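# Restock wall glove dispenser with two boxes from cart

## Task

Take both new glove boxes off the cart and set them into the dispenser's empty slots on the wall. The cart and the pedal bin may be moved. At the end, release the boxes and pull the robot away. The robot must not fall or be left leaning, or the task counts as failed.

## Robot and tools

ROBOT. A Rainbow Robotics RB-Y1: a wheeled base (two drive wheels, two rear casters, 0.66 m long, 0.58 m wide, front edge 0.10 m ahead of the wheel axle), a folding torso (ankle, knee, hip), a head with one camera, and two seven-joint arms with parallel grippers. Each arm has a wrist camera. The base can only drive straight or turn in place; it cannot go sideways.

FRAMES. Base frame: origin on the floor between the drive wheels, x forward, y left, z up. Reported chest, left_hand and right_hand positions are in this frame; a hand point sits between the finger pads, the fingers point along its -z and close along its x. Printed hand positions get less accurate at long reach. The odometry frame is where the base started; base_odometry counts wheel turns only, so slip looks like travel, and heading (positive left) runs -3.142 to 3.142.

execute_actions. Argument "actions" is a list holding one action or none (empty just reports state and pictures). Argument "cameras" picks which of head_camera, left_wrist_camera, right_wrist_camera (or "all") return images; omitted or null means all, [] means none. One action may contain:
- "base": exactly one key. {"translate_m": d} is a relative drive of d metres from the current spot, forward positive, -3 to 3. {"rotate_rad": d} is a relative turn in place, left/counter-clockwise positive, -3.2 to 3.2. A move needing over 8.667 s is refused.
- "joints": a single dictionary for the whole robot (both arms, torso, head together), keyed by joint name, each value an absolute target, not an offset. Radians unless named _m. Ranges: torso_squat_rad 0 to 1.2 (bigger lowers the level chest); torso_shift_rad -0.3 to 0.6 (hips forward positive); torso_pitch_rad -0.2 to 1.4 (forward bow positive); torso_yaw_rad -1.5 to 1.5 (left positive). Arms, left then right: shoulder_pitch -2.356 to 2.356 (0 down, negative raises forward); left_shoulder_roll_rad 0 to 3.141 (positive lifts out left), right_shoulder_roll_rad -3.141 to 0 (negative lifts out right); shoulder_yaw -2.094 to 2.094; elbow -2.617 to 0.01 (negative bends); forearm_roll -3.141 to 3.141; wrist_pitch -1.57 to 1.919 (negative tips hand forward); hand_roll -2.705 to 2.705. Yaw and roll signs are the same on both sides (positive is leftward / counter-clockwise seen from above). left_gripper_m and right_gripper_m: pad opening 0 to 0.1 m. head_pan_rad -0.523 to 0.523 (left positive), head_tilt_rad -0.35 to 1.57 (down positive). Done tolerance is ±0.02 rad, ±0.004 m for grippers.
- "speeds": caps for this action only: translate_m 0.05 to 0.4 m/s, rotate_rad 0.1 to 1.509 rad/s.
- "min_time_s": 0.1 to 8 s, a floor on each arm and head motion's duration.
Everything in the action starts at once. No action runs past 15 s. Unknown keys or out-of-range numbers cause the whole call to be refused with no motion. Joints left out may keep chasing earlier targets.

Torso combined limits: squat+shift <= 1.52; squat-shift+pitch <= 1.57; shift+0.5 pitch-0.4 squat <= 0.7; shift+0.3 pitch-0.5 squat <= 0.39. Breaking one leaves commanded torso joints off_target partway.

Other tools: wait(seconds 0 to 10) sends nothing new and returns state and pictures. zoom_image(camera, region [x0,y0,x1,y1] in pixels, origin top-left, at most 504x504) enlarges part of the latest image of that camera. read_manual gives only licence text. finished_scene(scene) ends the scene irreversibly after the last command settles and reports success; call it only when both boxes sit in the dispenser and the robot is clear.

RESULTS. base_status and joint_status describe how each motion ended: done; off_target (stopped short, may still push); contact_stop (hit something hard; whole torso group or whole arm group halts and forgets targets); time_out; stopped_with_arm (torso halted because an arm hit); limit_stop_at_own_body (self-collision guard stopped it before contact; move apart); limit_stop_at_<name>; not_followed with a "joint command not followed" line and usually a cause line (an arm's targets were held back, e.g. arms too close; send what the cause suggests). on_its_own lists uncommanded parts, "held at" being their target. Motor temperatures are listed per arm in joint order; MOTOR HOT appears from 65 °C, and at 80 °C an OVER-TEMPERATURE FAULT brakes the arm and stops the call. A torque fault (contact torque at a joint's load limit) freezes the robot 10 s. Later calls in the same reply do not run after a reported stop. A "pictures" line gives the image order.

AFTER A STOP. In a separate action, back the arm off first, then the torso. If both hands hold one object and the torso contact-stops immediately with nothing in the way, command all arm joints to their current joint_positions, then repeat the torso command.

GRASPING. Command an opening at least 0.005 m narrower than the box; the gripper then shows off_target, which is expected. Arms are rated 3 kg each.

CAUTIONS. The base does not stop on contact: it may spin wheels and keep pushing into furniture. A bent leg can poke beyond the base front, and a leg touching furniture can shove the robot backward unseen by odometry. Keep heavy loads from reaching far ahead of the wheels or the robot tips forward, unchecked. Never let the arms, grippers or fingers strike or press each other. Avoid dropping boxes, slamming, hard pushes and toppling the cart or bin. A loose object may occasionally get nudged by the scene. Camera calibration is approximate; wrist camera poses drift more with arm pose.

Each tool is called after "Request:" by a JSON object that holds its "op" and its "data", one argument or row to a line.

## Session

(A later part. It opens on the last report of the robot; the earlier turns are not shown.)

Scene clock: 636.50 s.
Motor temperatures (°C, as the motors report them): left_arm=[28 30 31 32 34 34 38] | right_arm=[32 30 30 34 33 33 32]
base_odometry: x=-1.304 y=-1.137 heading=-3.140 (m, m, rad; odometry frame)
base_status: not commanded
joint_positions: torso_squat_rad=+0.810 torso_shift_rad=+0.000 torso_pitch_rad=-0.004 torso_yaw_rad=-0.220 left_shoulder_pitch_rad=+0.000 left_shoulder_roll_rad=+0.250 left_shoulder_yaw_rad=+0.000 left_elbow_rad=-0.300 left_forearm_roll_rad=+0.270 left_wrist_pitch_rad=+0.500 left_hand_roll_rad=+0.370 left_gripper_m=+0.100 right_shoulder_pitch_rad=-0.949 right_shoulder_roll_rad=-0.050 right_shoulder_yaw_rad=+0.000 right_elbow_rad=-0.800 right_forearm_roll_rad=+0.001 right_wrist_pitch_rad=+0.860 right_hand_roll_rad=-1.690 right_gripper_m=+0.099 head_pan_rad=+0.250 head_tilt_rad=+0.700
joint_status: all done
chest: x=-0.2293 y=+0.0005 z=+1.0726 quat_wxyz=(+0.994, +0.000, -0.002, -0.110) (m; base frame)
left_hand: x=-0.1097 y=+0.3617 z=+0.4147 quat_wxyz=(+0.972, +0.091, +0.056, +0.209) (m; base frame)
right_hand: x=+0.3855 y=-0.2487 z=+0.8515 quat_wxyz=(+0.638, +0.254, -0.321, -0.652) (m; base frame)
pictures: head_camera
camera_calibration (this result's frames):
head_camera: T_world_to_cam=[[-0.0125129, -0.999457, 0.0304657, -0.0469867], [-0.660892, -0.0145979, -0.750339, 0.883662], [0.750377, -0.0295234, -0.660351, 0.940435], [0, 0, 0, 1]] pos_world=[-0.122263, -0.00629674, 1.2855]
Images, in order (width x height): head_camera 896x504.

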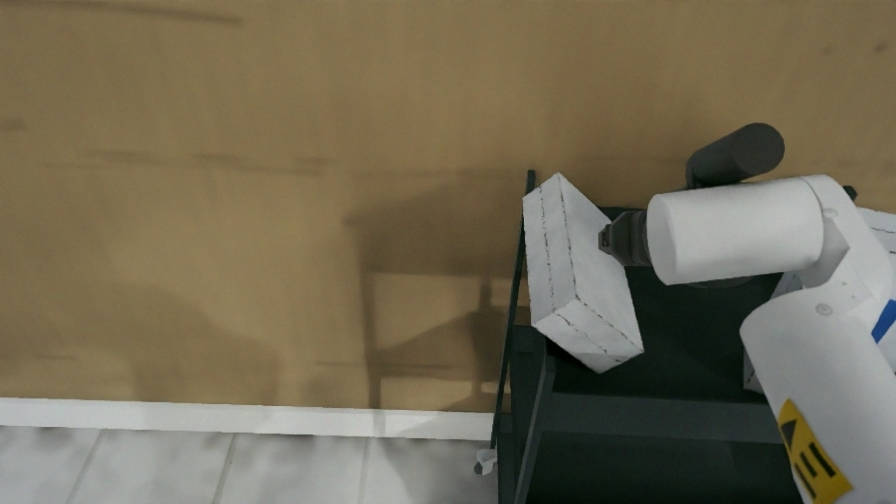

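Request:
{"op": "execute_actions", "data": {
  "actions": [
    {"joints":{"torso_squat_rad":0.6}}
  ],
  "cameras": []
}}

Request:
{"op": "execute_actions", "data": {
  "actions": [
    {"base":{"translate_m":-0.2},"joints":{"right_wrist_pitch_rad":0.45,"right_hand_roll_rad":-1.03,"torso_yaw_rad":-0.16}}
  ],
  "cameras": []
}}

Request:
{"op": "execute_actions", "data": {
  "actions": [
    {"joints":{"torso_squat_rad":1.1,"head_tilt_rad":0.55,"head_pan_rad":0.1}}
  ],
  "cameras": ["head_camera","right_wrist_camera"]
}}

Scene clock: 655.97 s.
Motor temperatures (°C, as the motors report them): left_arm=[28 30 31 32 34 34 38] | right_arm=[32 30 30 33 33 33 32]
base_odometry: x=-1.304 y=-1.137 heading=-3.140 (m, m, rad; odometry frame)
base_status: not commanded
joint_positions: torso_squat_rad=+0.600 torso_shift_rad=+0.000 torso_pitch_rad=-0.004 torso_yaw_rad=-0.220 left_shoulder_pitch_rad=+0.000 left_shoulder_roll_rad=+0.250 left_shoulder_yaw_rad=+0.000 left_elbow_rad=-0.300 left_forearm_roll_rad=+0.270 left_wrist_pitch_rad=+0.500 left_hand_roll_rad=+0.370 left_gripper_m=+0.100 right_shoulder_pitch_rad=-0.950 right_shoulder_roll_rad=-0.050 right_shoulder_yaw_rad=+0.000 right_elbow_rad=-0.800 right_forearm_roll_rad=+0.001 right_wrist_pitch_rad=+0.860 right_hand_roll_rad=-1.690 right_gripper_m=+0.099 head_pan_rad=+0.250 head_tilt_rad=+0.700
joint_status: all done
chest: x=-0.2293 y=+0.0006 z=+1.1677 quat_wxyz=(+0.994, +0.000, -0.002, -0.110) (m; base frame)
left_hand: x=-0.1097 y=+0.3618 z=+0.5098 quat_wxyz=(+0.972, +0.091, +0.056, +0.209) (m; base frame)
right_hand: x=+0.3857 y=-0.2485 z=+0.9467 quat_wxyz=(+0.638, +0.254, -0.321, -0.652) (m; base frame)
pictures: none
No camera images: the call's "cameras" was empty. Leave "cameras" out to get every camera's image.

Scene clock: 658.23 s.
Motor temperatures (°C, as the motors report them): left_arm=[28 30 31 32 34 34 38] | right_arm=[32 30 30 33 33 33 32]
base_odometry: x=-1.104 y=-1.137 heading=-3.139 (m, m, rad; odometry frame)
base_status: done
joint_positions: torso_squat_rad=+0.600 torso_shift_rad=+0.000 torso_pitch_rad=-0.004 torso_yaw_rad=-0.160 left_shoulder_pitch_rad=+0.000 left_shoulder_roll_rad=+0.250 left_shoulder_yaw_rad=+0.000 left_elbow_rad=-0.300 left_forearm_roll_rad=+0.270 left_wrist_pitch_rad=+0.500 left_hand_roll_rad=+0.370 left_gripper_m=+0.100 right_shoulder_pitch_rad=-0.950 right_shoulder_roll_rad=-0.050 right_shoulder_yaw_rad=+0.000 right_elbow_rad=-0.800 right_forearm_roll_rad=+0.001 right_wrist_pitch_rad=+0.450 right_hand_roll_rad=-1.030 right_gripper_m=+0.099 head_pan_rad=+0.250 head_tilt_rad=+0.700
joint_status: all done
chest: x=-0.2294 y=+0.0006 z=+1.1677 quat_wxyz=(+0.997, +0.000, -0.002, -0.080) (m; base frame)
left_hand: x=-0.1316 y=+0.3682 z=+0.5097 quat_wxyz=(+0.965, +0.090, +0.059, +0.238) (m; base frame)
right_hand: x=+0.4460 y=-0.1937 z=+1.0266 quat_wxyz=(+0.744, +0.249, -0.528, -0.326) (m; base frame)
pictures: none
No camera images: the call's "cameras" was empty. Leave "cameras" out to get every camera's image.

Scene clock: 660.83 s.
Motor temperatures (°C, as the motors report them): left_arm=[28 30 31 32 34 34 38] | right_arm=[32 30 30 33 33 32 32]
base_odometry: x=-1.104 y=-1.137 heading=-3.139 (m, m, rad; odometry frame)
base_status: not commanded
joint_positions: torso_squat_rad=+1.100 torso_shift_rad=+0.000 torso_pitch_rad=-0.005 torso_yaw_rad=-0.160 left_shoulder_pitch_rad=+0.000 left_shoulder_roll_rad=+0.250 left_shoulder_yaw_rad=+0.000 left_elbow_rad=-0.300 left_forearm_roll_rad=+0.270 left_wrist_pitch_rad=+0.500 left_hand_roll_rad=+0.370 left_gripper_m=+0.100 right_shoulder_pitch_rad=-0.950 right_shoulder_roll_rad=-0.050 right_shoulder_yaw_rad=+0.000 right_elbow_rad=-0.800 right_forearm_roll_rad=+0.001 right_wrist_pitch_rad=+0.450 right_hand_roll_rad=-1.030 right_gripper_m=+0.099 head_pan_rad=+0.100 head_tilt_rad=+0.550
joint_status: all done
chest: x=-0.2294 y=+0.0004 z=+0.9075 quat_wxyz=(+0.997, +0.000, -0.002, -0.080) (m; base frame)
left_hand: x=-0.1315 y=+0.3680 z=+0.2495 quat_wxyz=(+0.965, +0.090, +0.059, +0.238) (m; base frame)
right_hand: x=+0.4460 y=-0.1939 z=+0.7665 quat_wxyz=(+0.744, +0.249, -0.528, -0.326) (m; base frame)
pictures: head_camera, right_wrist_camera
camera_calibration (this result's frames):
head_camera: T_world_to_cam=[[-0.106183, -0.994072, 0.0233842, -0.0524847], [-0.540007, 0.0379025, -0.840807, 0.885427], [0.834936, -0.101907, -0.54083, 0.716374], [0, 0, 0, 1]] pos_world=[-0.125562, -0.0127302, 1.13314]
right_wrist_camera: T_world_to_cam=[[-0.203327, 0.746126, -0.633998, 0.723315], [-0.453335, 0.502196, 0.736401, -0.236253], [0.867839, 0.437144, 0.236135, -0.393359], [0, 0, 0, 1]] pos_world=[0.38134, -0.249085, 0.725444]
Images, in order (width x height): head_camera 896x504, right_wrist_camera 644x364.

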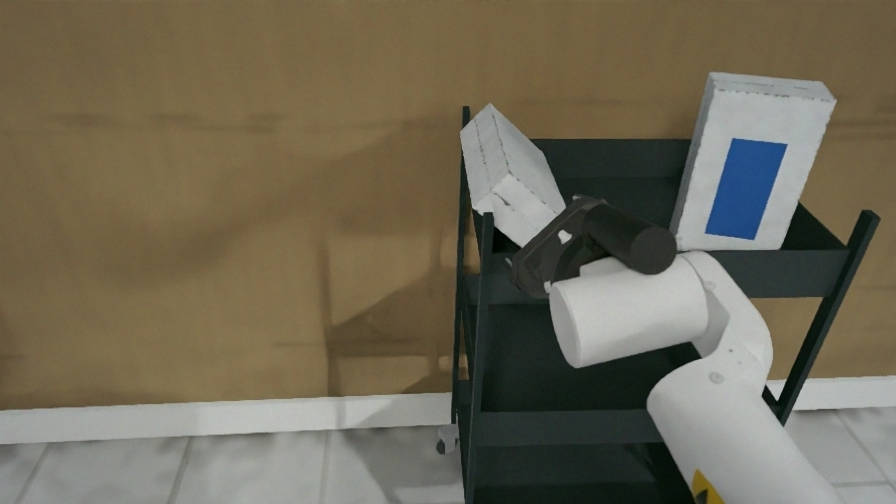

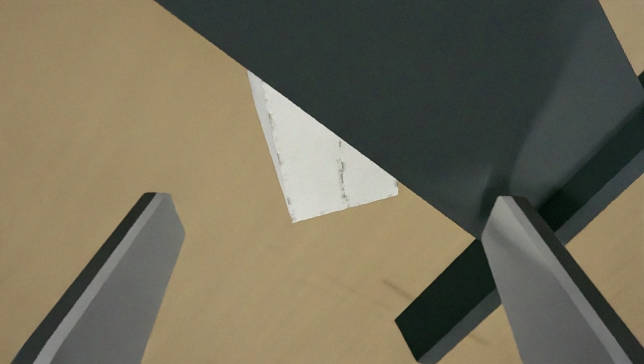

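Request:
{"op": "execute_actions", "data": {
  "actions": [
    {"joints":{"torso_squat_rad":1.04,"torso_yaw_rad":-0.13}}
  ],
  "cameras": []
}}

Request:
{"op": "execute_actions", "data": {
  "actions": [
    {"base":{"translate_m":0.08},"speeds":{"translate_m":0.1}}
  ],
  "cameras": ["head_camera","right_wrist_camera"]
}}

Scene clock: 669.33 s.
Motor temperatures (°C, as the motors report them): left_arm=[28 30 31 32 34 34 38] | right_arm=[32 30 30 33 33 32 32]
base_odometry: x=-1.104 y=-1.137 heading=-3.139 (m, m, rad; odometry frame)
base_status: not commanded
joint_positions: torso_squat_rad=+1.040 torso_shift_rad=+0.000 torso_pitch_rad=-0.004 torso_yaw_rad=-0.130 left_shoulder_pitch_rad=+0.000 left_shoulder_roll_rad=+0.250 left_shoulder_yaw_rad=+0.000 left_elbow_rad=-0.300 left_forearm_roll_rad=+0.270 left_wrist_pitch_rad=+0.500 left_hand_roll_rad=+0.370 left_gripper_m=+0.100 right_shoulder_pitch_rad=-0.949 right_shoulder_roll_rad=-0.053 right_shoulder_yaw_rad=-0.001 right_elbow_rad=-0.799 right_forearm_roll_rad=+0.001 right_wrist_pitch_rad=+0.450 right_hand_roll_rad=-1.030 right_gripper_m=+0.099 head_pan_rad=+0.100 head_tilt_rad=+0.550
joint_status: all done
chest: x=-0.2292 y=+0.0003 z=+0.9443 quat_wxyz=(+0.998, +0.000, -0.002, -0.065) (m; base frame)
left_hand: x=-0.1426 y=+0.3707 z=+0.2863 quat_wxyz=(+0.962, +0.089, +0.061, +0.252) (m; base frame)
right_hand: x=+0.4515 y=-0.1764 z=+0.8024 quat_wxyz=(+0.749, +0.255, -0.524, -0.316) (m; base frame)
pictures: none
No camera images: the call's "cameras" was empty. Leave "cameras" out to get every camera's image.

Scene clock: 670.93 s.
Motor temperatures (°C, as the motors report them): left_arm=[28 30 31 32 34 34 38] | right_arm=[32 30 30 33 33 32 32]
base_odometry: x=-1.184 y=-1.137 heading=-3.139 (m, m, rad; odometry frame)
base_status: done
joint_positions: torso_squat_rad=+1.040 torso_shift_rad=+0.000 torso_pitch_rad=-0.004 torso_yaw_rad=-0.130 left_shoulder_pitch_rad=+0.000 left_shoulder_roll_rad=+0.250 left_shoulder_yaw_rad=+0.000 left_elbow_rad=-0.300 left_forearm_roll_rad=+0.270 left_wrist_pitch_rad=+0.500 left_hand_roll_rad=+0.370 left_gripper_m=+0.100 right_shoulder_pitch_rad=-0.950 right_shoulder_roll_rad=-0.050 right_shoulder_yaw_rad=+0.000 right_elbow_rad=-0.800 right_forearm_roll_rad=+0.001 right_wrist_pitch_rad=+0.450 right_hand_roll_rad=-1.030 right_gripper_m=+0.099 head_pan_rad=+0.100 head_tilt_rad=+0.550
joint_status: not commanded
chest: x=-0.2293 y=+0.0004 z=+0.9443 quat_wxyz=(+0.998, +0.000, -0.002, -0.065) (m; base frame)
left_hand: x=-0.1426 y=+0.3707 z=+0.2863 quat_wxyz=(+0.962, +0.089, +0.060, +0.252) (m; base frame)
right_hand: x=+0.4516 y=-0.1740 z=+0.8031 quat_wxyz=(+0.749, +0.256, -0.524, -0.315) (m; base frame)
pictures: head_camera, right_wrist_camera
camera_calibration (this result's frames):
head_camera: T_world_to_cam=[[-0.0764129, -0.9968, 0.0234697, -0.0465939], [-0.541114, 0.0216872, -0.84067, 0.916079], [0.837471, -0.0769378, -0.541039, 0.736973], [0, 0, 0, 1]] pos_world=[-0.125051, -0.00961087, 1.16994]
right_wrist_camera: T_world_to_cam=[[-0.225476, 0.739597, -0.634158, 0.74177], [-0.467586, 0.488899, 0.736438, -0.266536], [0.854707, 0.462573, 0.23559, -0.404721], [0, 0, 0, 1]] pos_world=[0.388541, -0.231089, 0.762035]
Images, in order (width x height): head_camera 896x504, right_wrist_camera 644x364.

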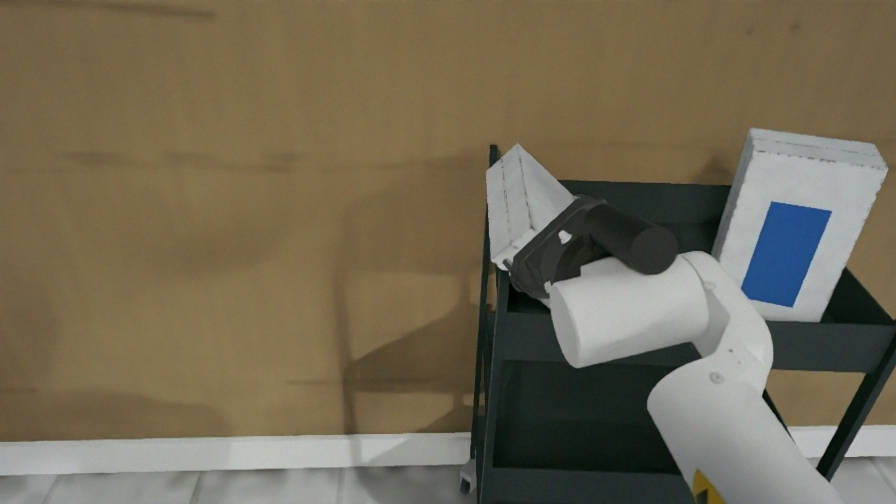

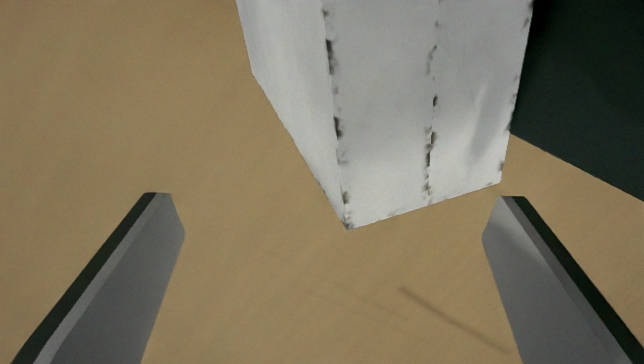

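Request:
{"op": "execute_actions", "data": {
  "actions": [
    {"joints":{"torso_squat_rad":1.1,"torso_yaw_rad":-0.1}}
  ],
  "cameras": ["right_wrist_camera"]
}}

Scene clock: 679.10 s.
Motor temperatures (°C, as the motors report them): left_arm=[28 30 31 32 34 34 38] | right_arm=[32 30 30 33 33 32 32]
base_odometry: x=-1.184 y=-1.137 heading=-3.139 (m, m, rad; odometry frame)
base_status: not commanded
joint_positions: torso_squat_rad=+1.100 torso_shift_rad=-0.001 torso_pitch_rad=-0.006 torso_yaw_rad=-0.100 left_shoulder_pitch_rad=+0.000 left_shoulder_roll_rad=+0.250 left_shoulder_yaw_rad=+0.000 left_elbow_rad=-0.300 left_forearm_roll_rad=+0.270 left_wrist_pitch_rad=+0.500 left_hand_roll_rad=+0.370 left_gripper_m=+0.100 right_shoulder_pitch_rad=-0.954 right_shoulder_roll_rad=-0.052 right_shoulder_yaw_rad=-0.001 right_elbow_rad=-0.804 right_forearm_roll_rad=+0.001 right_wrist_pitch_rad=+0.448 right_hand_roll_rad=-1.030 right_gripper_m=+0.098 head_pan_rad=+0.100 head_tilt_rad=+0.550
joint_status: all done
chest: x=-0.2300 y=+0.0004 z=+0.9074 quat_wxyz=(+0.999, +0.000, -0.003, -0.050) (m; base frame)
left_hand: x=-0.1534 y=+0.3730 z=+0.2494 quat_wxyz=(+0.958, +0.087, +0.061, +0.267) (m; base frame)
right_hand: x=+0.4574 y=-0.1530 z=+0.7729 quat_wxyz=(+0.751, +0.266, -0.524, -0.301) (m; base frame)
pictures: right_wrist_camera
camera_calibration (this result's frames):
right_wrist_camera: T_world_to_cam=[[-0.240907, 0.732122, -0.637151, 0.716653], [-0.491393, 0.474115, 0.730581, -0.238719], [0.836957, 0.489094, 0.245542, -0.407844], [0, 0, 0, 1]] pos_world=[0.39669, -0.212023, 0.731162]
Images, in order (width x height): right_wrist_camera 644x364.

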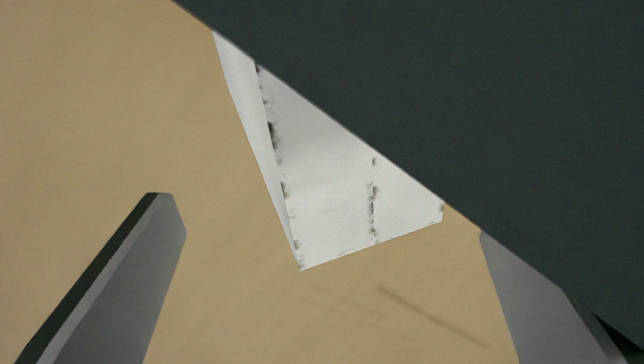

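Request:
{"op": "execute_actions", "data": {
  "actions": [
    {"joints":{"torso_squat_rad":0.95}}
  ],
  "cameras": []
}}

Request:
{"op": "execute_actions", "data": {
  "actions": [
    {"base":{"translate_m":-0.15},"joints":{"right_shoulder_pitch_rad":0,"right_shoulder_roll_rad":-0.2,"right_elbow_rad":-0.3,"right_wrist_pitch_rad":0,"right_hand_roll_rad":0,"torso_squat_rad":0.4,"torso_yaw_rad":-0.3,"left_shoulder_pitch_rad":-1.3,"left_shoulder_roll_rad":0.1,"left_elbow_rad":-0.55,"left_forearm_roll_rad":0.26,"left_wrist_pitch_rad":1.79,"left_hand_roll_rad":0.6,"left_gripper_m":0,"head_pan_rad":0,"head_tilt_rad":0.85}}
  ],
  "cameras": []
}}

Request:
{"op": "execute_actions", "data": {
  "actions": [
    {"base":{"translate_m":0.42}}
  ],
  "cameras": ["head_camera","left_wrist_camera"]
}}

Scene clock: 705.03 s.
Motor temperatures (°C, as the motors report them): left_arm=[28 30 31 32 34 34 38] | right_arm=[30 30 30 32 33 33 32]
base_odometry: x=-1.184 y=-1.137 heading=-3.139 (m, m, rad; odometry frame)
base_status: not commanded
joint_positions: torso_squat_rad=+0.950 torso_shift_rad=+0.000 torso_pitch_rad=-0.004 torso_yaw_rad=-0.100 left_shoulder_pitch_rad=+0.000 left_shoulder_roll_rad=+0.250 left_shoulder_yaw_rad=+0.000 left_elbow_rad=-0.300 left_forearm_roll_rad=+0.270 left_wrist_pitch_rad=+0.500 left_hand_roll_rad=+0.370 left_gripper_m=+0.100 right_shoulder_pitch_rad=-0.950 right_shoulder_roll_rad=-0.050 right_shoulder_yaw_rad=+0.000 right_elbow_rad=-0.800 right_forearm_roll_rad=+0.001 right_wrist_pitch_rad=+0.450 right_hand_roll_rad=-1.030 right_gripper_m=+0.099 head_pan_rad=+0.100 head_tilt_rad=+0.550
joint_status: all done
chest: x=-0.2292 y=+0.0005 z=+0.9971 quat_wxyz=(+0.999, +0.000, -0.002, -0.050) (m; base frame)
left_hand: x=-0.1538 y=+0.3730 z=+0.3390 quat_wxyz=(+0.958, +0.088, +0.062, +0.267) (m; base frame)
right_hand: x=+0.4566 y=-0.1532 z=+0.8563 quat_wxyz=(+0.753, +0.264, -0.520, -0.303) (m; base frame)
pictures: none
No camera images: the call's "cameras" was empty. Leave "cameras" out to get every camera's image.

Scene clock: 715.37 s.
Motor temperatures (°C, as the motors report them): left_arm=[28 30 31 32 34 34 38] | right_arm=[30 30 30 32 33 33 32]
TORQUE FAULT: right_elbow_rad reached its load limit. The robot stopped for 10 seconds, dropped its targets and accepts commands again. The stop added 8.4 s to the call and to motion_time.
base_odometry: x=-1.156 y=-1.137 heading=-3.140 (m, m, rad; odometry frame)
base_status: translate_m torque_fault (by the wheels' count: -0.028 of -0.150)
joint_positions: torso_squat_rad=+0.926 torso_shift_rad=+0.000 torso_pitch_rad=-0.006 torso_yaw_rad=-0.108 left_shoulder_pitch_rad=-0.187 left_shoulder_roll_rad=+0.220 left_shoulder_yaw_rad=+0.000 left_elbow_rad=-0.351 left_forearm_roll_rad=+0.268 left_wrist_pitch_rad=+0.729 left_hand_roll_rad=+0.417 left_gripper_m=+0.067 right_shoulder_pitch_rad=-0.819 right_shoulder_roll_rad=-0.083 right_shoulder_yaw_rad=+0.000 right_elbow_rad=-0.740 right_forearm_roll_rad=+0.000 right_wrist_pitch_rad=+0.349 right_hand_roll_rad=-0.835 right_gripper_m=+0.099 head_pan_rad=+0.000 head_tilt_rad=+0.853
joint_status: torso_squat_rad contact_stop (moved -0.024 of -0.550); torso_yaw_rad contact_stop (moved -0.007 of -0.200); left_shoulder_pitch_rad torque_fault (moved -0.187 of -1.300); left_shoulder_roll_rad torque_fault (moved -0.030 of -0.150); left_elbow_rad torque_fault (moved -0.051 of -0.250); left_wrist_pitch_rad torque_fault (moved +0.229 of +1.290); left_hand_roll_rad torque_fault (moved +0.047 of +0.230); left_gripper_m torque_fault (moved -0.033 of -0.100); right_shoulder_pitch_rad torque_fault (moved +0.131 of +0.950); right_shoulder_roll_rad torque_fault (moved -0.033 of -0.150); right_elbow_rad torque_fault (moved +0.061 of +0.500); right_wrist_pitch_rad torque_fault (moved -0.101 of -0.450); right_hand_roll_rad torque_fault (moved +0.196 of +1.030); the others done
on_its_own: torso_squat_rad is held at +0.926, not at your +0.400, since a contact_stop; torso_yaw_rad is held at -0.108, not at your -0.300, since a contact_stop; left_shoulder_pitch_rad is held at -0.187, not at your -1.300, since a torque_fault; left_shoulder_roll_rad is held at +0.220, not at your +0.100, since a torque_fault; left_elbow_rad is held at -0.350, not at your -0.550, since a torque_fault; left_wrist_pitch_rad is held at +0.729, not at your +1.790, since a torque_fault; left_hand_roll_rad is held at +0.417, not at your +0.600, since a torque_fault; left_gripper_m is held at +0.067, not at your +0.000, since a torque_fault; right_shoulder_pitch_rad is held at -0.819, not at your +0.000, since a torque_fault; right_shoulder_roll_rad is held at -0.083, not at your -0.200, since a torque_fault; right_elbow_rad is held at -0.739, not at your -0.300, since a torque_fault; right_wrist_pitch_rad is held at +0.349, not at your +0.000, since a torque_fault; right_hand_roll_rad is held at -0.834, not at your +0.000, since a torque_fault
chest: x=-0.2298 y=+0.0005 z=+1.0109 quat_wxyz=(+0.999, +0.000, -0.003, -0.054) (m; base frame)
left_hand: x=-0.0456 y=+0.3194 z=+0.3751 quat_wxyz=(+0.962, +0.052, +0.071, +0.257) (m; base frame)
right_hand: x=+0.4290 y=-0.2095 z=+0.7834 quat_wxyz=(+0.791, +0.183, -0.522, -0.262) (m; base frame)
pictures: none
No camera images: the call's "cameras" was empty. Leave "cameras" out to get every camera's image.

not run: a stop came earlier in this reply.

Request:
{"op": "execute_actions", "data": {
  "actions": [
    {"joints":{"right_shoulder_pitch_rad":-0.95,"right_elbow_rad":-0.8}}
  ],
  "cameras": []
}}

Request:
{"op": "execute_actions", "data": {
  "actions": [
    {"joints":{"torso_squat_rad":0.4},"base":{"translate_m":-0.25}}
  ],
  "cameras": ["head_camera"]
}}

Scene clock: 721.97 s.
Motor temperatures (°C, as the motors report them): left_arm=[28 30 31 32 34 34 38] | right_arm=[30 30 30 32 33 33 32]
base_odometry: x=-1.156 y=-1.137 heading=-3.140 (m, m, rad; odometry frame)
base_status: not commanded
joint_positions: torso_squat_rad=+0.926 torso_shift_rad=+0.000 torso_pitch_rad=-0.006 torso_yaw_rad=-0.108 left_shoulder_pitch_rad=-0.187 left_shoulder_roll_rad=+0.220 left_shoulder_yaw_rad=+0.000 left_elbow_rad=-0.351 left_forearm_roll_rad=+0.268 left_wrist_pitch_rad=+0.729 left_hand_roll_rad=+0.417 left_gripper_m=+0.067 right_shoulder_pitch_rad=-0.950 right_shoulder_roll_rad=-0.083 right_shoulder_yaw_rad=+0.000 right_elbow_rad=-0.800 right_forearm_roll_rad=+0.000 right_wrist_pitch_rad=+0.349 right_hand_roll_rad=-0.835 right_gripper_m=+0.099 head_pan_rad=+0.000 head_tilt_rad=+0.853
joint_status: all done
on_its_own: torso_squat_rad is held at +0.926, not at your +0.400, since a contact_stop; torso_yaw_rad is held at -0.108, not at your -0.300, since a contact_stop; left_shoulder_pitch_rad is held at -0.187, not at your -1.300, since a torque_fault; left_shoulder_roll_rad is held at +0.220, not at your +0.100, since a torque_fault; left_elbow_rad is held at -0.350, not at your -0.550, since a torque_fault; left_wrist_pitch_rad is held at +0.729, not at your +1.790, since a torque_fault; left_hand_roll_rad is held at +0.417, not at your +0.600, since a torque_fault; left_gripper_m is held at +0.067, not at your +0.000, since a torque_fault; right_shoulder_roll_rad is held at -0.083, not at your -0.200, since a torque_fault; right_wrist_pitch_rad is held at +0.349, not at your +0.000, since a torque_fault; right_hand_roll_rad is held at -0.834, not at your +0.000, since a torque_fault
chest: x=-0.2298 y=+0.0005 z=+1.0109 quat_wxyz=(+0.999, +0.000, -0.003, -0.054) (m; base frame)
left_hand: x=-0.0456 y=+0.3194 z=+0.3750 quat_wxyz=(+0.962, +0.052, +0.071, +0.257) (m; base frame)
right_hand: x=+0.4637 y=-0.1759 z=+0.8973 quat_wxyz=(+0.748, +0.217, -0.587, -0.221) (m; base frame)
pictures: none
No camera images: the call's "cameras" was empty. Leave "cameras" out to get every camera's image.

Scene clock: 724.63 s.
Motor temperatures (°C, as the motors report them): left_arm=[28 30 31 32 34 34 38] | right_arm=[30 30 30 32 33 33 32]
base_odometry: x=-0.906 y=-1.136 heading=-3.138 (m, m, rad; odometry frame)
base_status: done
joint_positions: torso_squat_rad=+0.400 torso_shift_rad=+0.000 torso_pitch_rad=-0.006 torso_yaw_rad=-0.108 left_shoulder_pitch_rad=-0.187 left_shoulder_roll_rad=+0.220 left_shoulder_yaw_rad=+0.000 left_elbow_rad=-0.350 left_forearm_roll_rad=+0.268 left_wrist_pitch_rad=+0.729 left_hand_roll_rad=+0.417 left_gripper_m=+0.067 right_shoulder_pitch_rad=-0.950 right_shoulder_roll_rad=-0.083 right_shoulder_yaw_rad=+0.000 right_elbow_rad=-0.800 right_forearm_roll_rad=+0.000 right_wrist_pitch_rad=+0.349 right_hand_roll_rad=-0.835 right_gripper_m=+0.099 head_pan_rad=+0.000 head_tilt_rad=+0.853
joint_status: all done
on_its_own: torso_yaw_rad is held at -0.108, not at your -0.300, since a contact_stop; left_shoulder_pitch_rad is held at -0.187, not at your -1.300, since a torque_fault; left_shoulder_roll_rad is held at +0.220, not at your +0.100, since a torque_fault; left_elbow_rad is held at -0.350, not at your -0.550, since a torque_fault; left_wrist_pitch_rad is held at +0.729, not at your +1.790, since a torque_fault; left_hand_roll_rad is held at +0.417, not at your +0.600, since a torque_fault; left_gripper_m is held at +0.067, not at your +0.000, since a torque_fault; right_shoulder_roll_rad is held at -0.083, not at your -0.200, since a torque_fault; right_wrist_pitch_rad is held at +0.349, not at your +0.000, since a torque_fault; right_hand_roll_rad is held at -0.834, not at your +0.000, since a torque_fault
chest: x=-0.2297 y=+0.0007 z=+1.2347 quat_wxyz=(+0.999, +0.000, -0.003, -0.054) (m; base frame)
left_hand: x=-0.0458 y=+0.3197 z=+0.5987 quat_wxyz=(+0.962, +0.052, +0.071, +0.257) (m; base frame)
right_hand: x=+0.4638 y=-0.1758 z=+1.1208 quat_wxyz=(+0.748, +0.217, -0.587, -0.221) (m; base frame)
pictures: head_camera
camera_calibration (this result's frames):
head_camera: T_world_to_cam=[[-0.14428, -0.988889, 0.0357911, -0.0844752], [-0.761503, 0.0878613, -0.642179, 0.829132], [0.631899, -0.119908, -0.765719, 1.17399], [0, 0, 0, 1]] pos_world=[-0.122647, -0.0156138, 1.43442]
Images, in order (width x height): head_camera 896x504.

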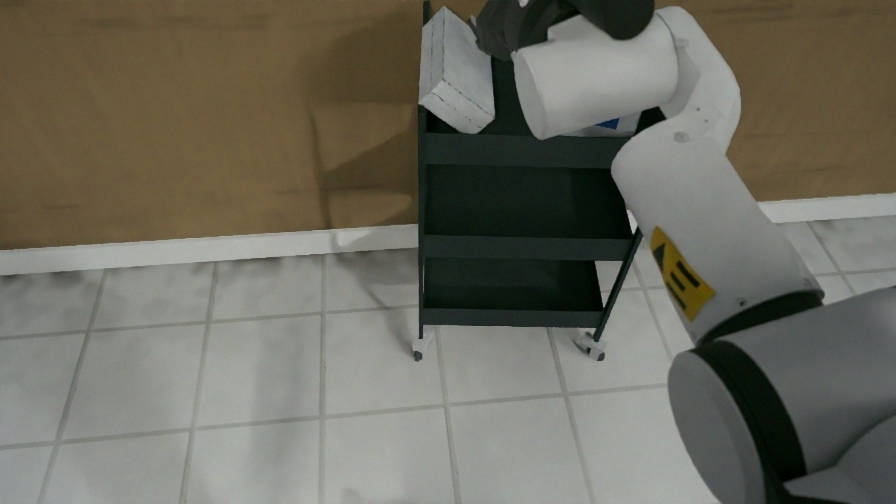

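Request:
{"op": "execute_actions", "data": {
  "actions": [
    {"joints":{"right_shoulder_pitch_rad":0,"right_shoulder_roll_rad":-0.2,"right_elbow_rad":-0.3,"right_wrist_pitch_rad":0,"right_hand_roll_rad":0,"torso_squat_rad":0.2,"torso_yaw_rad":-0.3,"left_shoulder_pitch_rad":-1.38,"left_shoulder_roll_rad":0.1,"left_elbow_rad":-0.55,"left_forearm_roll_rad":0.27,"left_wrist_pitch_rad":1.73,"left_hand_roll_rad":0.65,"left_gripper_m":0.1,"head_pan_rad":0,"head_tilt_rad":0.75}}
  ],
  "cameras": ["head_camera"]
}}

Scene clock: 738.67 s.
Motor temperatures (°C, as the motors report them): left_arm=[28 30 31 32 34 34 38] | right_arm=[30 30 30 32 33 33 32]
base_odometry: x=-0.906 y=-1.136 heading=-3.138 (m, m, rad; odometry frame)
base_status: not commanded
joint_positions: torso_squat_rad=+0.200 torso_shift_rad=+0.000 torso_pitch_rad=-0.006 torso_yaw_rad=-0.300 left_shoulder_pitch_rad=-1.381 left_shoulder_roll_rad=+0.100 left_shoulder_yaw_rad=+0.000 left_elbow_rad=-0.550 left_forearm_roll_rad=+0.270 left_wrist_pitch_rad=+1.730 left_hand_roll_rad=+0.650 left_gripper_m=+0.100 right_shoulder_pitch_rad=+0.000 right_shoulder_roll_rad=-0.200 right_shoulder_yaw_rad=+0.000 right_elbow_rad=-0.300 right_forearm_roll_rad=+0.000 right_wrist_pitch_rad=+0.000 right_hand_roll_rad=+0.000 right_gripper_m=+0.099 head_pan_rad=+0.000 head_tilt_rad=+0.750
joint_status: all done
chest: x=-0.2299 y=+0.0007 z=+1.2760 quat_wxyz=(+0.989, +0.000, -0.003, -0.149) (m; base frame)
left_hand: x=+0.3103 y=-0.0759 z=+1.1270 quat_wxyz=(+0.998, -0.020, -0.056, +0.010) (m; base frame)
right_hand: x=-0.1967 y=-0.3949 z=+0.6212 quat_wxyz=(+0.975, -0.120, -0.135, -0.133) (m; base frame)
pictures: head_camera
camera_calibration (this result's frames):
head_camera: T_world_to_cam=[[-0.334234, -0.941992, 0.0306351, -0.122171], [-0.663645, 0.212143, -0.717336, 0.987388], [0.669226, -0.260089, -0.696054, 1.11003], [0, 0, 0, 1]] pos_world=[-0.128422, -0.0358437, 1.48467]
Images, in order (width x height): head_camera 896x504.

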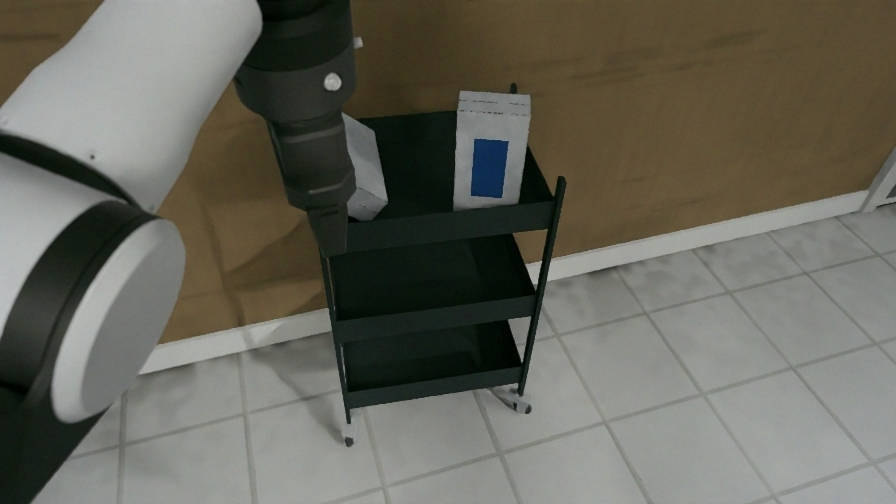

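Request:
{"op": "execute_actions", "data": {
  "actions": [
    {"base":{"rotate_rad":-0.45}}
  ],
  "cameras": []
}}

Request:
{"op": "execute_actions", "data": {
  "actions": [
    {"base":{"translate_m":0.5},"joints":{"head_tilt_rad":0.95,"head_pan_rad":0.15}}
  ],
  "cameras": []
}}

Request:
{"op": "execute_actions", "data": {
  "actions": [
    {"joints":{"torso_squat_rad":0.7}}
  ],
  "cameras": ["head_camera","left_wrist_camera"]
}}

Scene clock: 761.03 s.
Motor temperatures (°C, as the motors report them): left_arm=[30 30 31 32 34 34 38] | right_arm=[29 30 30 32 33 32 32]
base_odometry: x=-0.906 y=-1.136 heading=+2.695 (m, m, rad; odometry frame)
base_status: done
joint_positions: torso_squat_rad=+0.200 torso_shift_rad=+0.000 torso_pitch_rad=-0.006 torso_yaw_rad=-0.300 left_shoulder_pitch_rad=-1.381 left_shoulder_roll_rad=+0.100 left_shoulder_yaw_rad=+0.000 left_elbow_rad=-0.550 left_forearm_roll_rad=+0.270 left_wrist_pitch_rad=+1.730 left_hand_roll_rad=+0.650 left_gripper_m=+0.100 right_shoulder_pitch_rad=+0.000 right_shoulder_roll_rad=-0.200 right_shoulder_yaw_rad=+0.000 right_elbow_rad=-0.300 right_forearm_roll_rad=+0.000 right_wrist_pitch_rad=+0.000 right_hand_roll_rad=+0.000 right_gripper_m=+0.099 head_pan_rad=+0.000 head_tilt_rad=+0.750
joint_status: not commanded
chest: x=-0.2299 y=+0.0007 z=+1.2760 quat_wxyz=(+0.989, +0.000, -0.003, -0.149) (m; base frame)
left_hand: x=+0.3103 y=-0.0759 z=+1.1270 quat_wxyz=(+0.998, -0.020, -0.056, +0.010) (m; base frame)
right_hand: x=-0.1966 y=-0.3949 z=+0.6212 quat_wxyz=(+0.975, -0.120, -0.135, -0.133) (m; base frame)
pictures: none
No camera images: the call's "cameras" was empty. Leave "cameras" out to get every camera's image.

Scene clock: 763.97 s.
Motor temperatures (°C, as the motors report them): left_arm=[30 30 31 32 34 34 38] | right_arm=[29 30 30 32 33 32 32]
base_odometry: x=-1.357 y=-0.920 heading=+2.695 (m, m, rad; odometry frame)
base_status: done
joint_positions: torso_squat_rad=+0.200 torso_shift_rad=+0.000 torso_pitch_rad=-0.006 torso_yaw_rad=-0.300 left_shoulder_pitch_rad=-1.380 left_shoulder_roll_rad=+0.100 left_shoulder_yaw_rad=+0.000 left_elbow_rad=-0.550 left_forearm_roll_rad=+0.270 left_wrist_pitch_rad=+1.730 left_hand_roll_rad=+0.650 left_gripper_m=+0.100 right_shoulder_pitch_rad=+0.000 right_shoulder_roll_rad=-0.200 right_shoulder_yaw_rad=+0.000 right_elbow_rad=-0.300 right_forearm_roll_rad=+0.000 right_wrist_pitch_rad=+0.000 right_hand_roll_rad=+0.000 right_gripper_m=+0.099 head_pan_rad=+0.150 head_tilt_rad=+0.950
joint_status: all done
chest: x=-0.2298 y=+0.0007 z=+1.2760 quat_wxyz=(+0.989, +0.000, -0.003, -0.149) (m; base frame)
left_hand: x=+0.3104 y=-0.0758 z=+1.1269 quat_wxyz=(+0.998, -0.020, -0.056, +0.010) (m; base frame)
right_hand: x=-0.1964 y=-0.3949 z=+0.6213 quat_wxyz=(+0.975, -0.120, -0.135, -0.133) (m; base frame)
pictures: none
No camera images: the call's "cameras" was empty. Leave "cameras" out to get every camera's image.

Scene clock: 766.53 s.
Motor temperatures (°C, as the motors report them): left_arm=[30 30 31 33 34 34 38] | right_arm=[29 30 30 31 33 32 32]
base_odometry: x=-1.357 y=-0.920 heading=+2.695 (m, m, rad; odometry frame)
base_status: not commanded
joint_positions: torso_squat_rad=+0.700 torso_shift_rad=+0.000 torso_pitch_rad=-0.006 torso_yaw_rad=-0.300 left_shoulder_pitch_rad=-1.380 left_shoulder_roll_rad=+0.100 left_shoulder_yaw_rad=+0.000 left_elbow_rad=-0.550 left_forearm_roll_rad=+0.270 left_wrist_pitch_rad=+1.730 left_hand_roll_rad=+0.650 left_gripper_m=+0.100 right_shoulder_pitch_rad=+0.000 right_shoulder_roll_rad=-0.200 right_shoulder_yaw_rad=+0.000 right_elbow_rad=-0.300 right_forearm_roll_rad=+0.000 right_wrist_pitch_rad=+0.000 right_hand_roll_rad=+0.000 right_gripper_m=+0.099 head_pan_rad=+0.150 head_tilt_rad=+0.950
joint_status: all done
chest: x=-0.2299 y=+0.0006 z=+1.1253 quat_wxyz=(+0.989, +0.000, -0.003, -0.149) (m; base frame)
left_hand: x=+0.3103 y=-0.0760 z=+0.9764 quat_wxyz=(+0.998, -0.020, -0.056, +0.010) (m; base frame)
right_hand: x=-0.1964 y=-0.3951 z=+0.4706 quat_wxyz=(+0.975, -0.120, -0.135, -0.133) (m; base frame)
pictures: head_camera, left_wrist_camera
camera_calibration (this result's frames):
head_camera: T_world_to_cam=[[-0.182627, -0.98241, 0.0389635, -0.0971263], [-0.814981, 0.129097, -0.564924, 0.64499], [0.549957, -0.134925, -0.824222, 1.15076], [0, 0, 0, 1]] pos_world=[-0.124952, -0.0234177, 1.31664]
left_wrist_camera: T_world_to_cam=[[0.992489, 0.0131658, 0.121621, -0.425594], [-0.0748082, -0.721315, 0.688556, -0.67885], [0.0967926, -0.692482, -0.714912, 0.705429], [0, 0, 0, 1]] pos_world=[0.303334, 0.0044361, 1.02351]
Images, in order (width x height): head_camera 896x504, left_wrist_camera 644x364.

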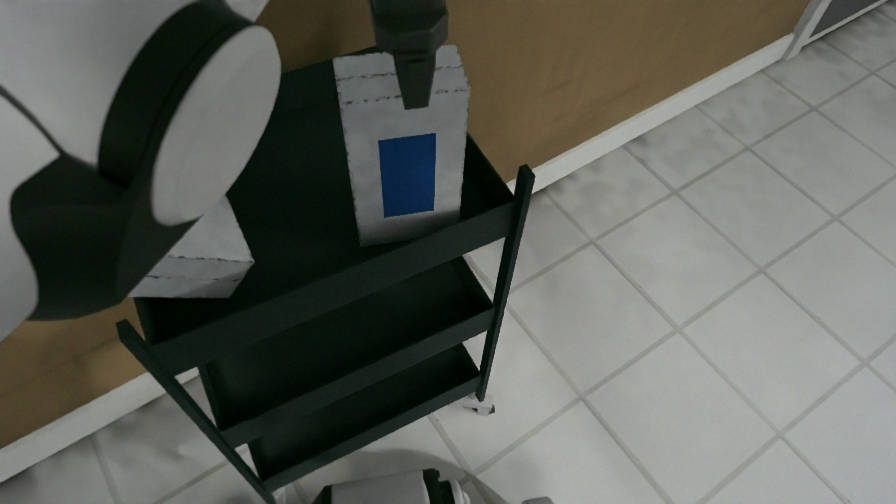

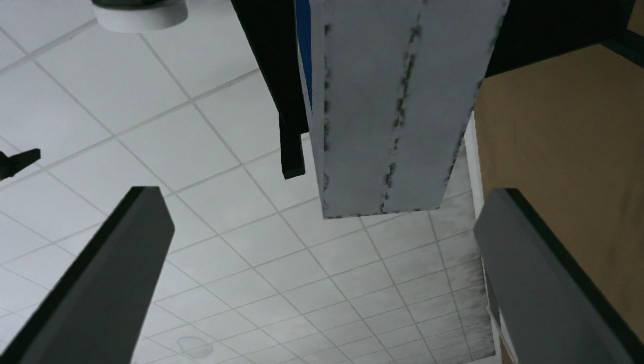

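Request:
{"op": "execute_actions", "data": {
  "actions": [
    {"base":{"translate_m":0.015},"joints":{"torso_yaw_rad":-0.285,"torso_squat_rad":0.78}}
  ],
  "cameras": ["left_wrist_camera"]
}}

Scene clock: 774.37 s.
Motor temperatures (°C, as the motors report them): left_arm=[30 30 31 33 34 34 38] | right_arm=[29 30 30 31 33 32 32]
base_odometry: x=-1.370 y=-0.914 heading=+2.694 (m, m, rad; odometry frame)
base_status: done
joint_positions: torso_squat_rad=+0.780 torso_shift_rad=+0.000 torso_pitch_rad=-0.006 torso_yaw_rad=-0.285 left_shoulder_pitch_rad=-1.380 left_shoulder_roll_rad=+0.100 left_shoulder_yaw_rad=+0.000 left_elbow_rad=-0.550 left_forearm_roll_rad=+0.270 left_wrist_pitch_rad=+1.730 left_hand_roll_rad=+0.650 left_gripper_m=+0.100 right_shoulder_pitch_rad=+0.000 right_shoulder_roll_rad=-0.200 right_shoulder_yaw_rad=+0.000 right_elbow_rad=-0.300 right_forearm_roll_rad=+0.000 right_wrist_pitch_rad=+0.000 right_hand_roll_rad=+0.000 right_gripper_m=+0.099 head_pan_rad=+0.150 head_tilt_rad=+0.950
joint_status: all done
chest: x=-0.2299 y=+0.0006 z=+1.0876 quat_wxyz=(+0.990, +0.000, -0.003, -0.142) (m; base frame)
left_hand: x=+0.3114 y=-0.0679 z=+0.9386 quat_wxyz=(+0.998, -0.019, -0.056, +0.017) (m; base frame)
right_hand: x=-0.1904 y=-0.3946 z=+0.4329 quat_wxyz=(+0.976, -0.119, -0.136, -0.125) (m; base frame)
pictures: left_wrist_camera
camera_calibration (this result's frames):
left_wrist_camera: T_world_to_cam=[[0.992195, 0.0280104, 0.121509, -0.420951], [-0.0639383, -0.722312, 0.688605, -0.650442], [0.107055, -0.691, -0.714884, 0.680753], [0, 0, 0, 1]] pos_world=[0.303199, 0.0123683, 0.985706]
Images, in order (width x height): left_wrist_camera 644x364.

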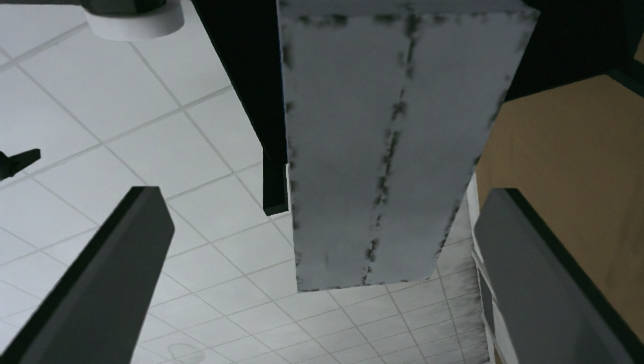

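Request:
{"op": "execute_actions", "data": {
  "actions": [
    {"base":{"translate_m":0.015}}
  ],
  "cameras": []
}}

Request:
{"op": "execute_actions", "data": {
  "actions": [
    {"joints":{"torso_squat_rad":0.86}}
  ],
  "cameras": ["left_wrist_camera","head_camera"]
}}

Scene clock: 780.70 s.
Motor temperatures (°C, as the motors report them): left_arm=[30 30 31 33 34 34 38] | right_arm=[29 30 30 31 33 32 32]
base_odometry: x=-1.384 y=-0.907 heading=+2.694 (m, m, rad; odometry frame)
base_status: done
joint_positions: torso_squat_rad=+0.780 torso_shift_rad=+0.000 torso_pitch_rad=-0.006 torso_yaw_rad=-0.285 left_shoulder_pitch_rad=-1.380 left_shoulder_roll_rad=+0.100 left_shoulder_yaw_rad=+0.000 left_elbow_rad=-0.550 left_forearm_roll_rad=+0.270 left_wrist_pitch_rad=+1.730 left_hand_roll_rad=+0.650 left_gripper_m=+0.100 right_shoulder_pitch_rad=+0.000 right_shoulder_roll_rad=-0.200 right_shoulder_yaw_rad=+0.000 right_elbow_rad=-0.300 right_forearm_roll_rad=+0.000 right_wrist_pitch_rad=+0.000 right_hand_roll_rad=+0.000 right_gripper_m=+0.099 head_pan_rad=+0.150 head_tilt_rad=+0.950
joint_status: not commanded
chest: x=-0.2297 y=+0.0006 z=+1.0876 quat_wxyz=(+0.990, +0.000, -0.003, -0.142) (m; base frame)
left_hand: x=+0.3115 y=-0.0679 z=+0.9384 quat_wxyz=(+0.998, -0.019, -0.056, +0.017) (m; base frame)
right_hand: x=-0.1904 y=-0.3946 z=+0.4329 quat_wxyz=(+0.976, -0.119, -0.136, -0.125) (m; base frame)
pictures: none
No camera images: the call's "cameras" was empty. Leave "cameras" out to get every camera's image.

Scene clock: 781.70 s.
Motor temperatures (°C, as the motors report them): left_arm=[30 30 31 33 34 34 38] | right_arm=[29 30 30 31 33 32 32]
base_odometry: x=-1.384 y=-0.907 heading=+2.694 (m, m, rad; odometry frame)
base_status: not commanded
joint_positions: torso_squat_rad=+0.860 torso_shift_rad=+0.000 torso_pitch_rad=-0.006 torso_yaw_rad=-0.285 left_shoulder_pitch_rad=-1.380 left_shoulder_roll_rad=+0.100 left_shoulder_yaw_rad=+0.000 left_elbow_rad=-0.550 left_forearm_roll_rad=+0.270 left_wrist_pitch_rad=+1.730 left_hand_roll_rad=+0.650 left_gripper_m=+0.100 right_shoulder_pitch_rad=+0.000 right_shoulder_roll_rad=-0.200 right_shoulder_yaw_rad=+0.000 right_elbow_rad=-0.300 right_forearm_roll_rad=+0.000 right_wrist_pitch_rad=+0.000 right_hand_roll_rad=+0.000 right_gripper_m=+0.099 head_pan_rad=+0.150 head_tilt_rad=+0.950
joint_status: all done
chest: x=-0.2299 y=+0.0005 z=+1.0466 quat_wxyz=(+0.990, +0.000, -0.003, -0.142) (m; base frame)
left_hand: x=+0.3113 y=-0.0679 z=+0.8976 quat_wxyz=(+0.998, -0.019, -0.056, +0.017) (m; base frame)
right_hand: x=-0.1904 y=-0.3946 z=+0.3920 quat_wxyz=(+0.976, -0.119, -0.136, -0.125) (m; base frame)
pictures: head_camera, left_wrist_camera
camera_calibration (this result's frames):
head_camera: T_world_to_cam=[[-0.167889, -0.985032, 0.0390532, -0.090836], [-0.816824, 0.116822, -0.564935, 0.600138], [0.551917, -0.126746, -0.824211, 1.08633], [0, 0, 0, 1]] pos_world=[-0.124607, -0.0218976, 1.23795]
left_wrist_camera: T_world_to_cam=[[0.992206, 0.0280534, 0.121412, -0.415864], [-0.0638354, -0.722342, 0.688584, -0.622243], [0.107018, -0.690967, -0.714921, 0.651499], [0, 0, 0, 1]] pos_world=[0.303179, 0.0123585, 0.944727]
Images, in order (width x height): head_camera 896x504, left_wrist_camera 644x364.

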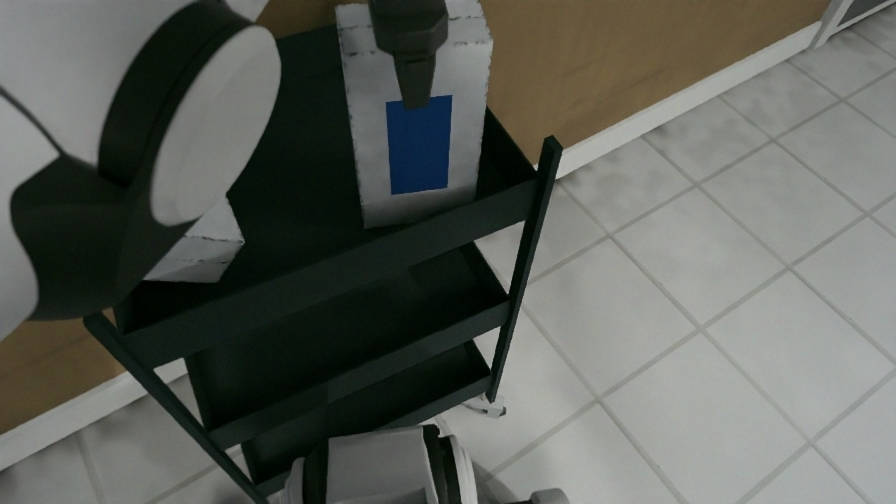

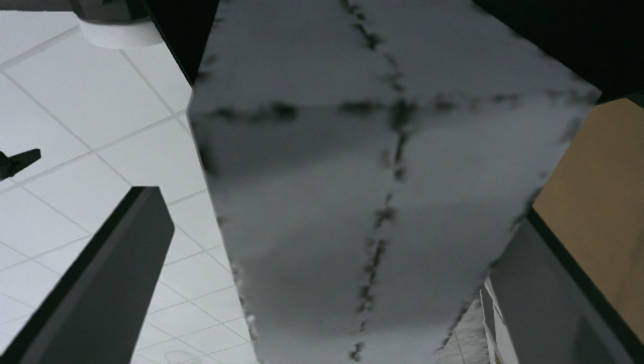

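Request:
{"op": "execute_actions", "data": {
  "actions": [
    {"base":{"translate_m":0.01},"joints":{"torso_squat_rad":0.875}}
  ],
  "cameras": []
}}

Request:
{"op": "execute_actions", "data": {
  "actions": [
    {"joints":{"left_gripper_m":0.05}}
  ],
  "cameras": []
}}

Request:
{"op": "execute_actions", "data": {
  "actions": [
    {"joints":{"torso_squat_rad":0.0}}
  ],
  "cameras": []
}}

Request:
{"op": "execute_actions", "data": {
  "actions": [
    {"base":{"translate_m":-0.5}}
  ],
  "cameras": ["head_camera"]
}}

Scene clock: 788.77 s.
Motor temperatures (°C, as the motors report them): left_arm=[31 30 31 33 34 34 38] | right_arm=[29 30 30 31 33 32 32]
base_odometry: x=-1.393 y=-0.903 heading=+2.694 (m, m, rad; odometry frame)
base_status: done
joint_positions: torso_squat_rad=+0.875 torso_shift_rad=+0.000 torso_pitch_rad=-0.006 torso_yaw_rad=-0.285 left_shoulder_pitch_rad=-1.380 left_shoulder_roll_rad=+0.100 left_shoulder_yaw_rad=+0.000 left_elbow_rad=-0.550 left_forearm_roll_rad=+0.270 left_wrist_pitch_rad=+1.730 left_hand_roll_rad=+0.650 left_gripper_m=+0.100 right_shoulder_pitch_rad=+0.000 right_shoulder_roll_rad=-0.200 right_shoulder_yaw_rad=+0.000 right_elbow_rad=-0.300 right_forearm_roll_rad=+0.000 right_wrist_pitch_rad=+0.000 right_hand_roll_rad=+0.000 right_gripper_m=+0.099 head_pan_rad=+0.150 head_tilt_rad=+0.950
joint_status: all done
chest: x=-0.2298 y=+0.0005 z=+1.0386 quat_wxyz=(+0.990, +0.000, -0.003, -0.142) (m; base frame)
left_hand: x=+0.3114 y=-0.0679 z=+0.8894 quat_wxyz=(+0.998, -0.019, -0.056, +0.017) (m; base frame)
right_hand: x=-0.1904 y=-0.3946 z=+0.3840 quat_wxyz=(+0.976, -0.119, -0.136, -0.125) (m; base frame)
pictures: none
No camera images: the call's "cameras" was empty. Leave "cameras" out to get every camera's image.

Scene clock: 789.77 s.
Motor temperatures (°C, as the motors report them): left_arm=[31 30 31 33 34 34 38] | right_arm=[29 30 30 31 33 32 32]
base_odometry: x=-1.393 y=-0.903 heading=+2.694 (m, m, rad; odometry frame)
base_status: not commanded
joint_positions: torso_squat_rad=+0.875 torso_shift_rad=+0.000 torso_pitch_rad=-0.006 torso_yaw_rad=-0.285 left_shoulder_pitch_rad=-1.380 left_shoulder_roll_rad=+0.100 left_shoulder_yaw_rad=+0.000 left_elbow_rad=-0.550 left_forearm_roll_rad=+0.270 left_wrist_pitch_rad=+1.730 left_hand_roll_rad=+0.650 left_gripper_m=+0.062 right_shoulder_pitch_rad=+0.000 right_shoulder_roll_rad=-0.200 right_shoulder_yaw_rad=+0.000 right_elbow_rad=-0.300 right_forearm_roll_rad=+0.000 right_wrist_pitch_rad=+0.000 right_hand_roll_rad=+0.000 right_gripper_m=+0.099 head_pan_rad=+0.150 head_tilt_rad=+0.950
joint_status: left_gripper_m off_target (ended at +0.062, target +0.050)
chest: x=-0.2298 y=+0.0005 z=+1.0386 quat_wxyz=(+0.990, +0.000, -0.003, -0.142) (m; base frame)
left_hand: x=+0.3114 y=-0.0679 z=+0.8894 quat_wxyz=(+0.998, -0.019, -0.056, +0.017) (m; base frame)
right_hand: x=-0.1904 y=-0.3946 z=+0.3840 quat_wxyz=(+0.976, -0.119, -0.136, -0.125) (m; base frame)
pictures: none
No camera images: the call's "cameras" was empty. Leave "cameras" out to get every camera's image.

Scene clock: 793.67 s.
Motor temperatures (°C, as the motors report them): left_arm=[31 30 31 33 34 34 38] | right_arm=[28 30 30 31 33 32 32]
base_odometry: x=-1.393 y=-0.903 heading=+2.694 (m, m, rad; odometry frame)
base_status: not commanded
joint_positions: torso_squat_rad=+0.000 torso_shift_rad=+0.000 torso_pitch_rad=-0.006 torso_yaw_rad=-0.285 left_shoulder_pitch_rad=-1.380 left_shoulder_roll_rad=+0.100 left_shoulder_yaw_rad=+0.000 left_elbow_rad=-0.550 left_forearm_roll_rad=+0.270 left_wrist_pitch_rad=+1.730 left_hand_roll_rad=+0.650 left_gripper_m=+0.061 right_shoulder_pitch_rad=+0.000 right_shoulder_roll_rad=-0.200 right_shoulder_yaw_rad=+0.000 right_elbow_rad=-0.300 right_forearm_roll_rad=+0.000 right_wrist_pitch_rad=+0.000 right_hand_roll_rad=+0.000 right_gripper_m=+0.099 head_pan_rad=+0.150 head_tilt_rad=+0.950
joint_status: all done
chest: x=-0.2296 y=+0.0007 z=+1.2899 quat_wxyz=(+0.990, +0.000, -0.003, -0.142) (m; base frame)
left_hand: x=+0.3114 y=-0.0676 z=+1.1402 quat_wxyz=(+0.998, -0.019, -0.055, +0.017) (m; base frame)
right_hand: x=-0.1904 y=-0.3944 z=+0.6352 quat_wxyz=(+0.976, -0.119, -0.136, -0.125) (m; base frame)
pictures: none
No camera images: the call's "cameras" was empty. Leave "cameras" out to get every camera's image.

Scene clock: 796.63 s.
Motor temperatures (°C, as the motors report them): left_arm=[31 30 31 33 34 34 38] | right_arm=[28 30 30 31 33 32 32]
base_odometry: x=-0.942 y=-1.120 heading=+2.693 (m, m, rad; odometry frame)
base_status: done
joint_positions: torso_squat_rad=+0.000 torso_shift_rad=+0.000 torso_pitch_rad=-0.006 torso_yaw_rad=-0.285 left_shoulder_pitch_rad=-1.380 left_shoulder_roll_rad=+0.100 left_shoulder_yaw_rad=+0.000 left_elbow_rad=-0.550 left_forearm_roll_rad=+0.270 left_wrist_pitch_rad=+1.730 left_hand_roll_rad=+0.650 left_gripper_m=+0.061 right_shoulder_pitch_rad=+0.000 right_shoulder_roll_rad=-0.200 right_shoulder_yaw_rad=+0.000 right_elbow_rad=-0.300 right_forearm_roll_rad=+0.000 right_wrist_pitch_rad=+0.000 right_hand_roll_rad=+0.000 right_gripper_m=+0.099 head_pan_rad=+0.150 head_tilt_rad=+0.950
joint_status: not commanded
chest: x=-0.2298 y=+0.0007 z=+1.2899 quat_wxyz=(+0.990, +0.000, -0.003, -0.142) (m; base frame)
left_hand: x=+0.3112 y=-0.0676 z=+1.1403 quat_wxyz=(+0.998, -0.019, -0.055, +0.017) (m; base frame)
right_hand: x=-0.1905 y=-0.3944 z=+0.6352 quat_wxyz=(+0.976, -0.119, -0.136, -0.125) (m; base frame)
pictures: head_camera
camera_calibration (this result's frames):
head_camera: T_world_to_cam=[[-0.167855, -0.985036, 0.0390995, -0.100146], [-0.816984, 0.116803, -0.564708, 0.737329], [0.55169, -0.126732, -0.824364, 1.28696], [0, 0, 0, 1]] pos_world=[-0.124427, -0.0216696, 1.48121]
Images, in order (width x height): head_camera 896x504.

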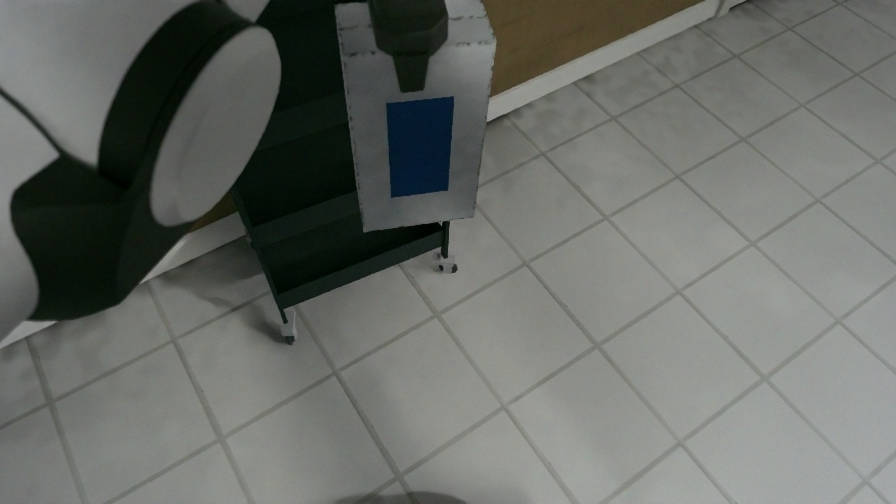

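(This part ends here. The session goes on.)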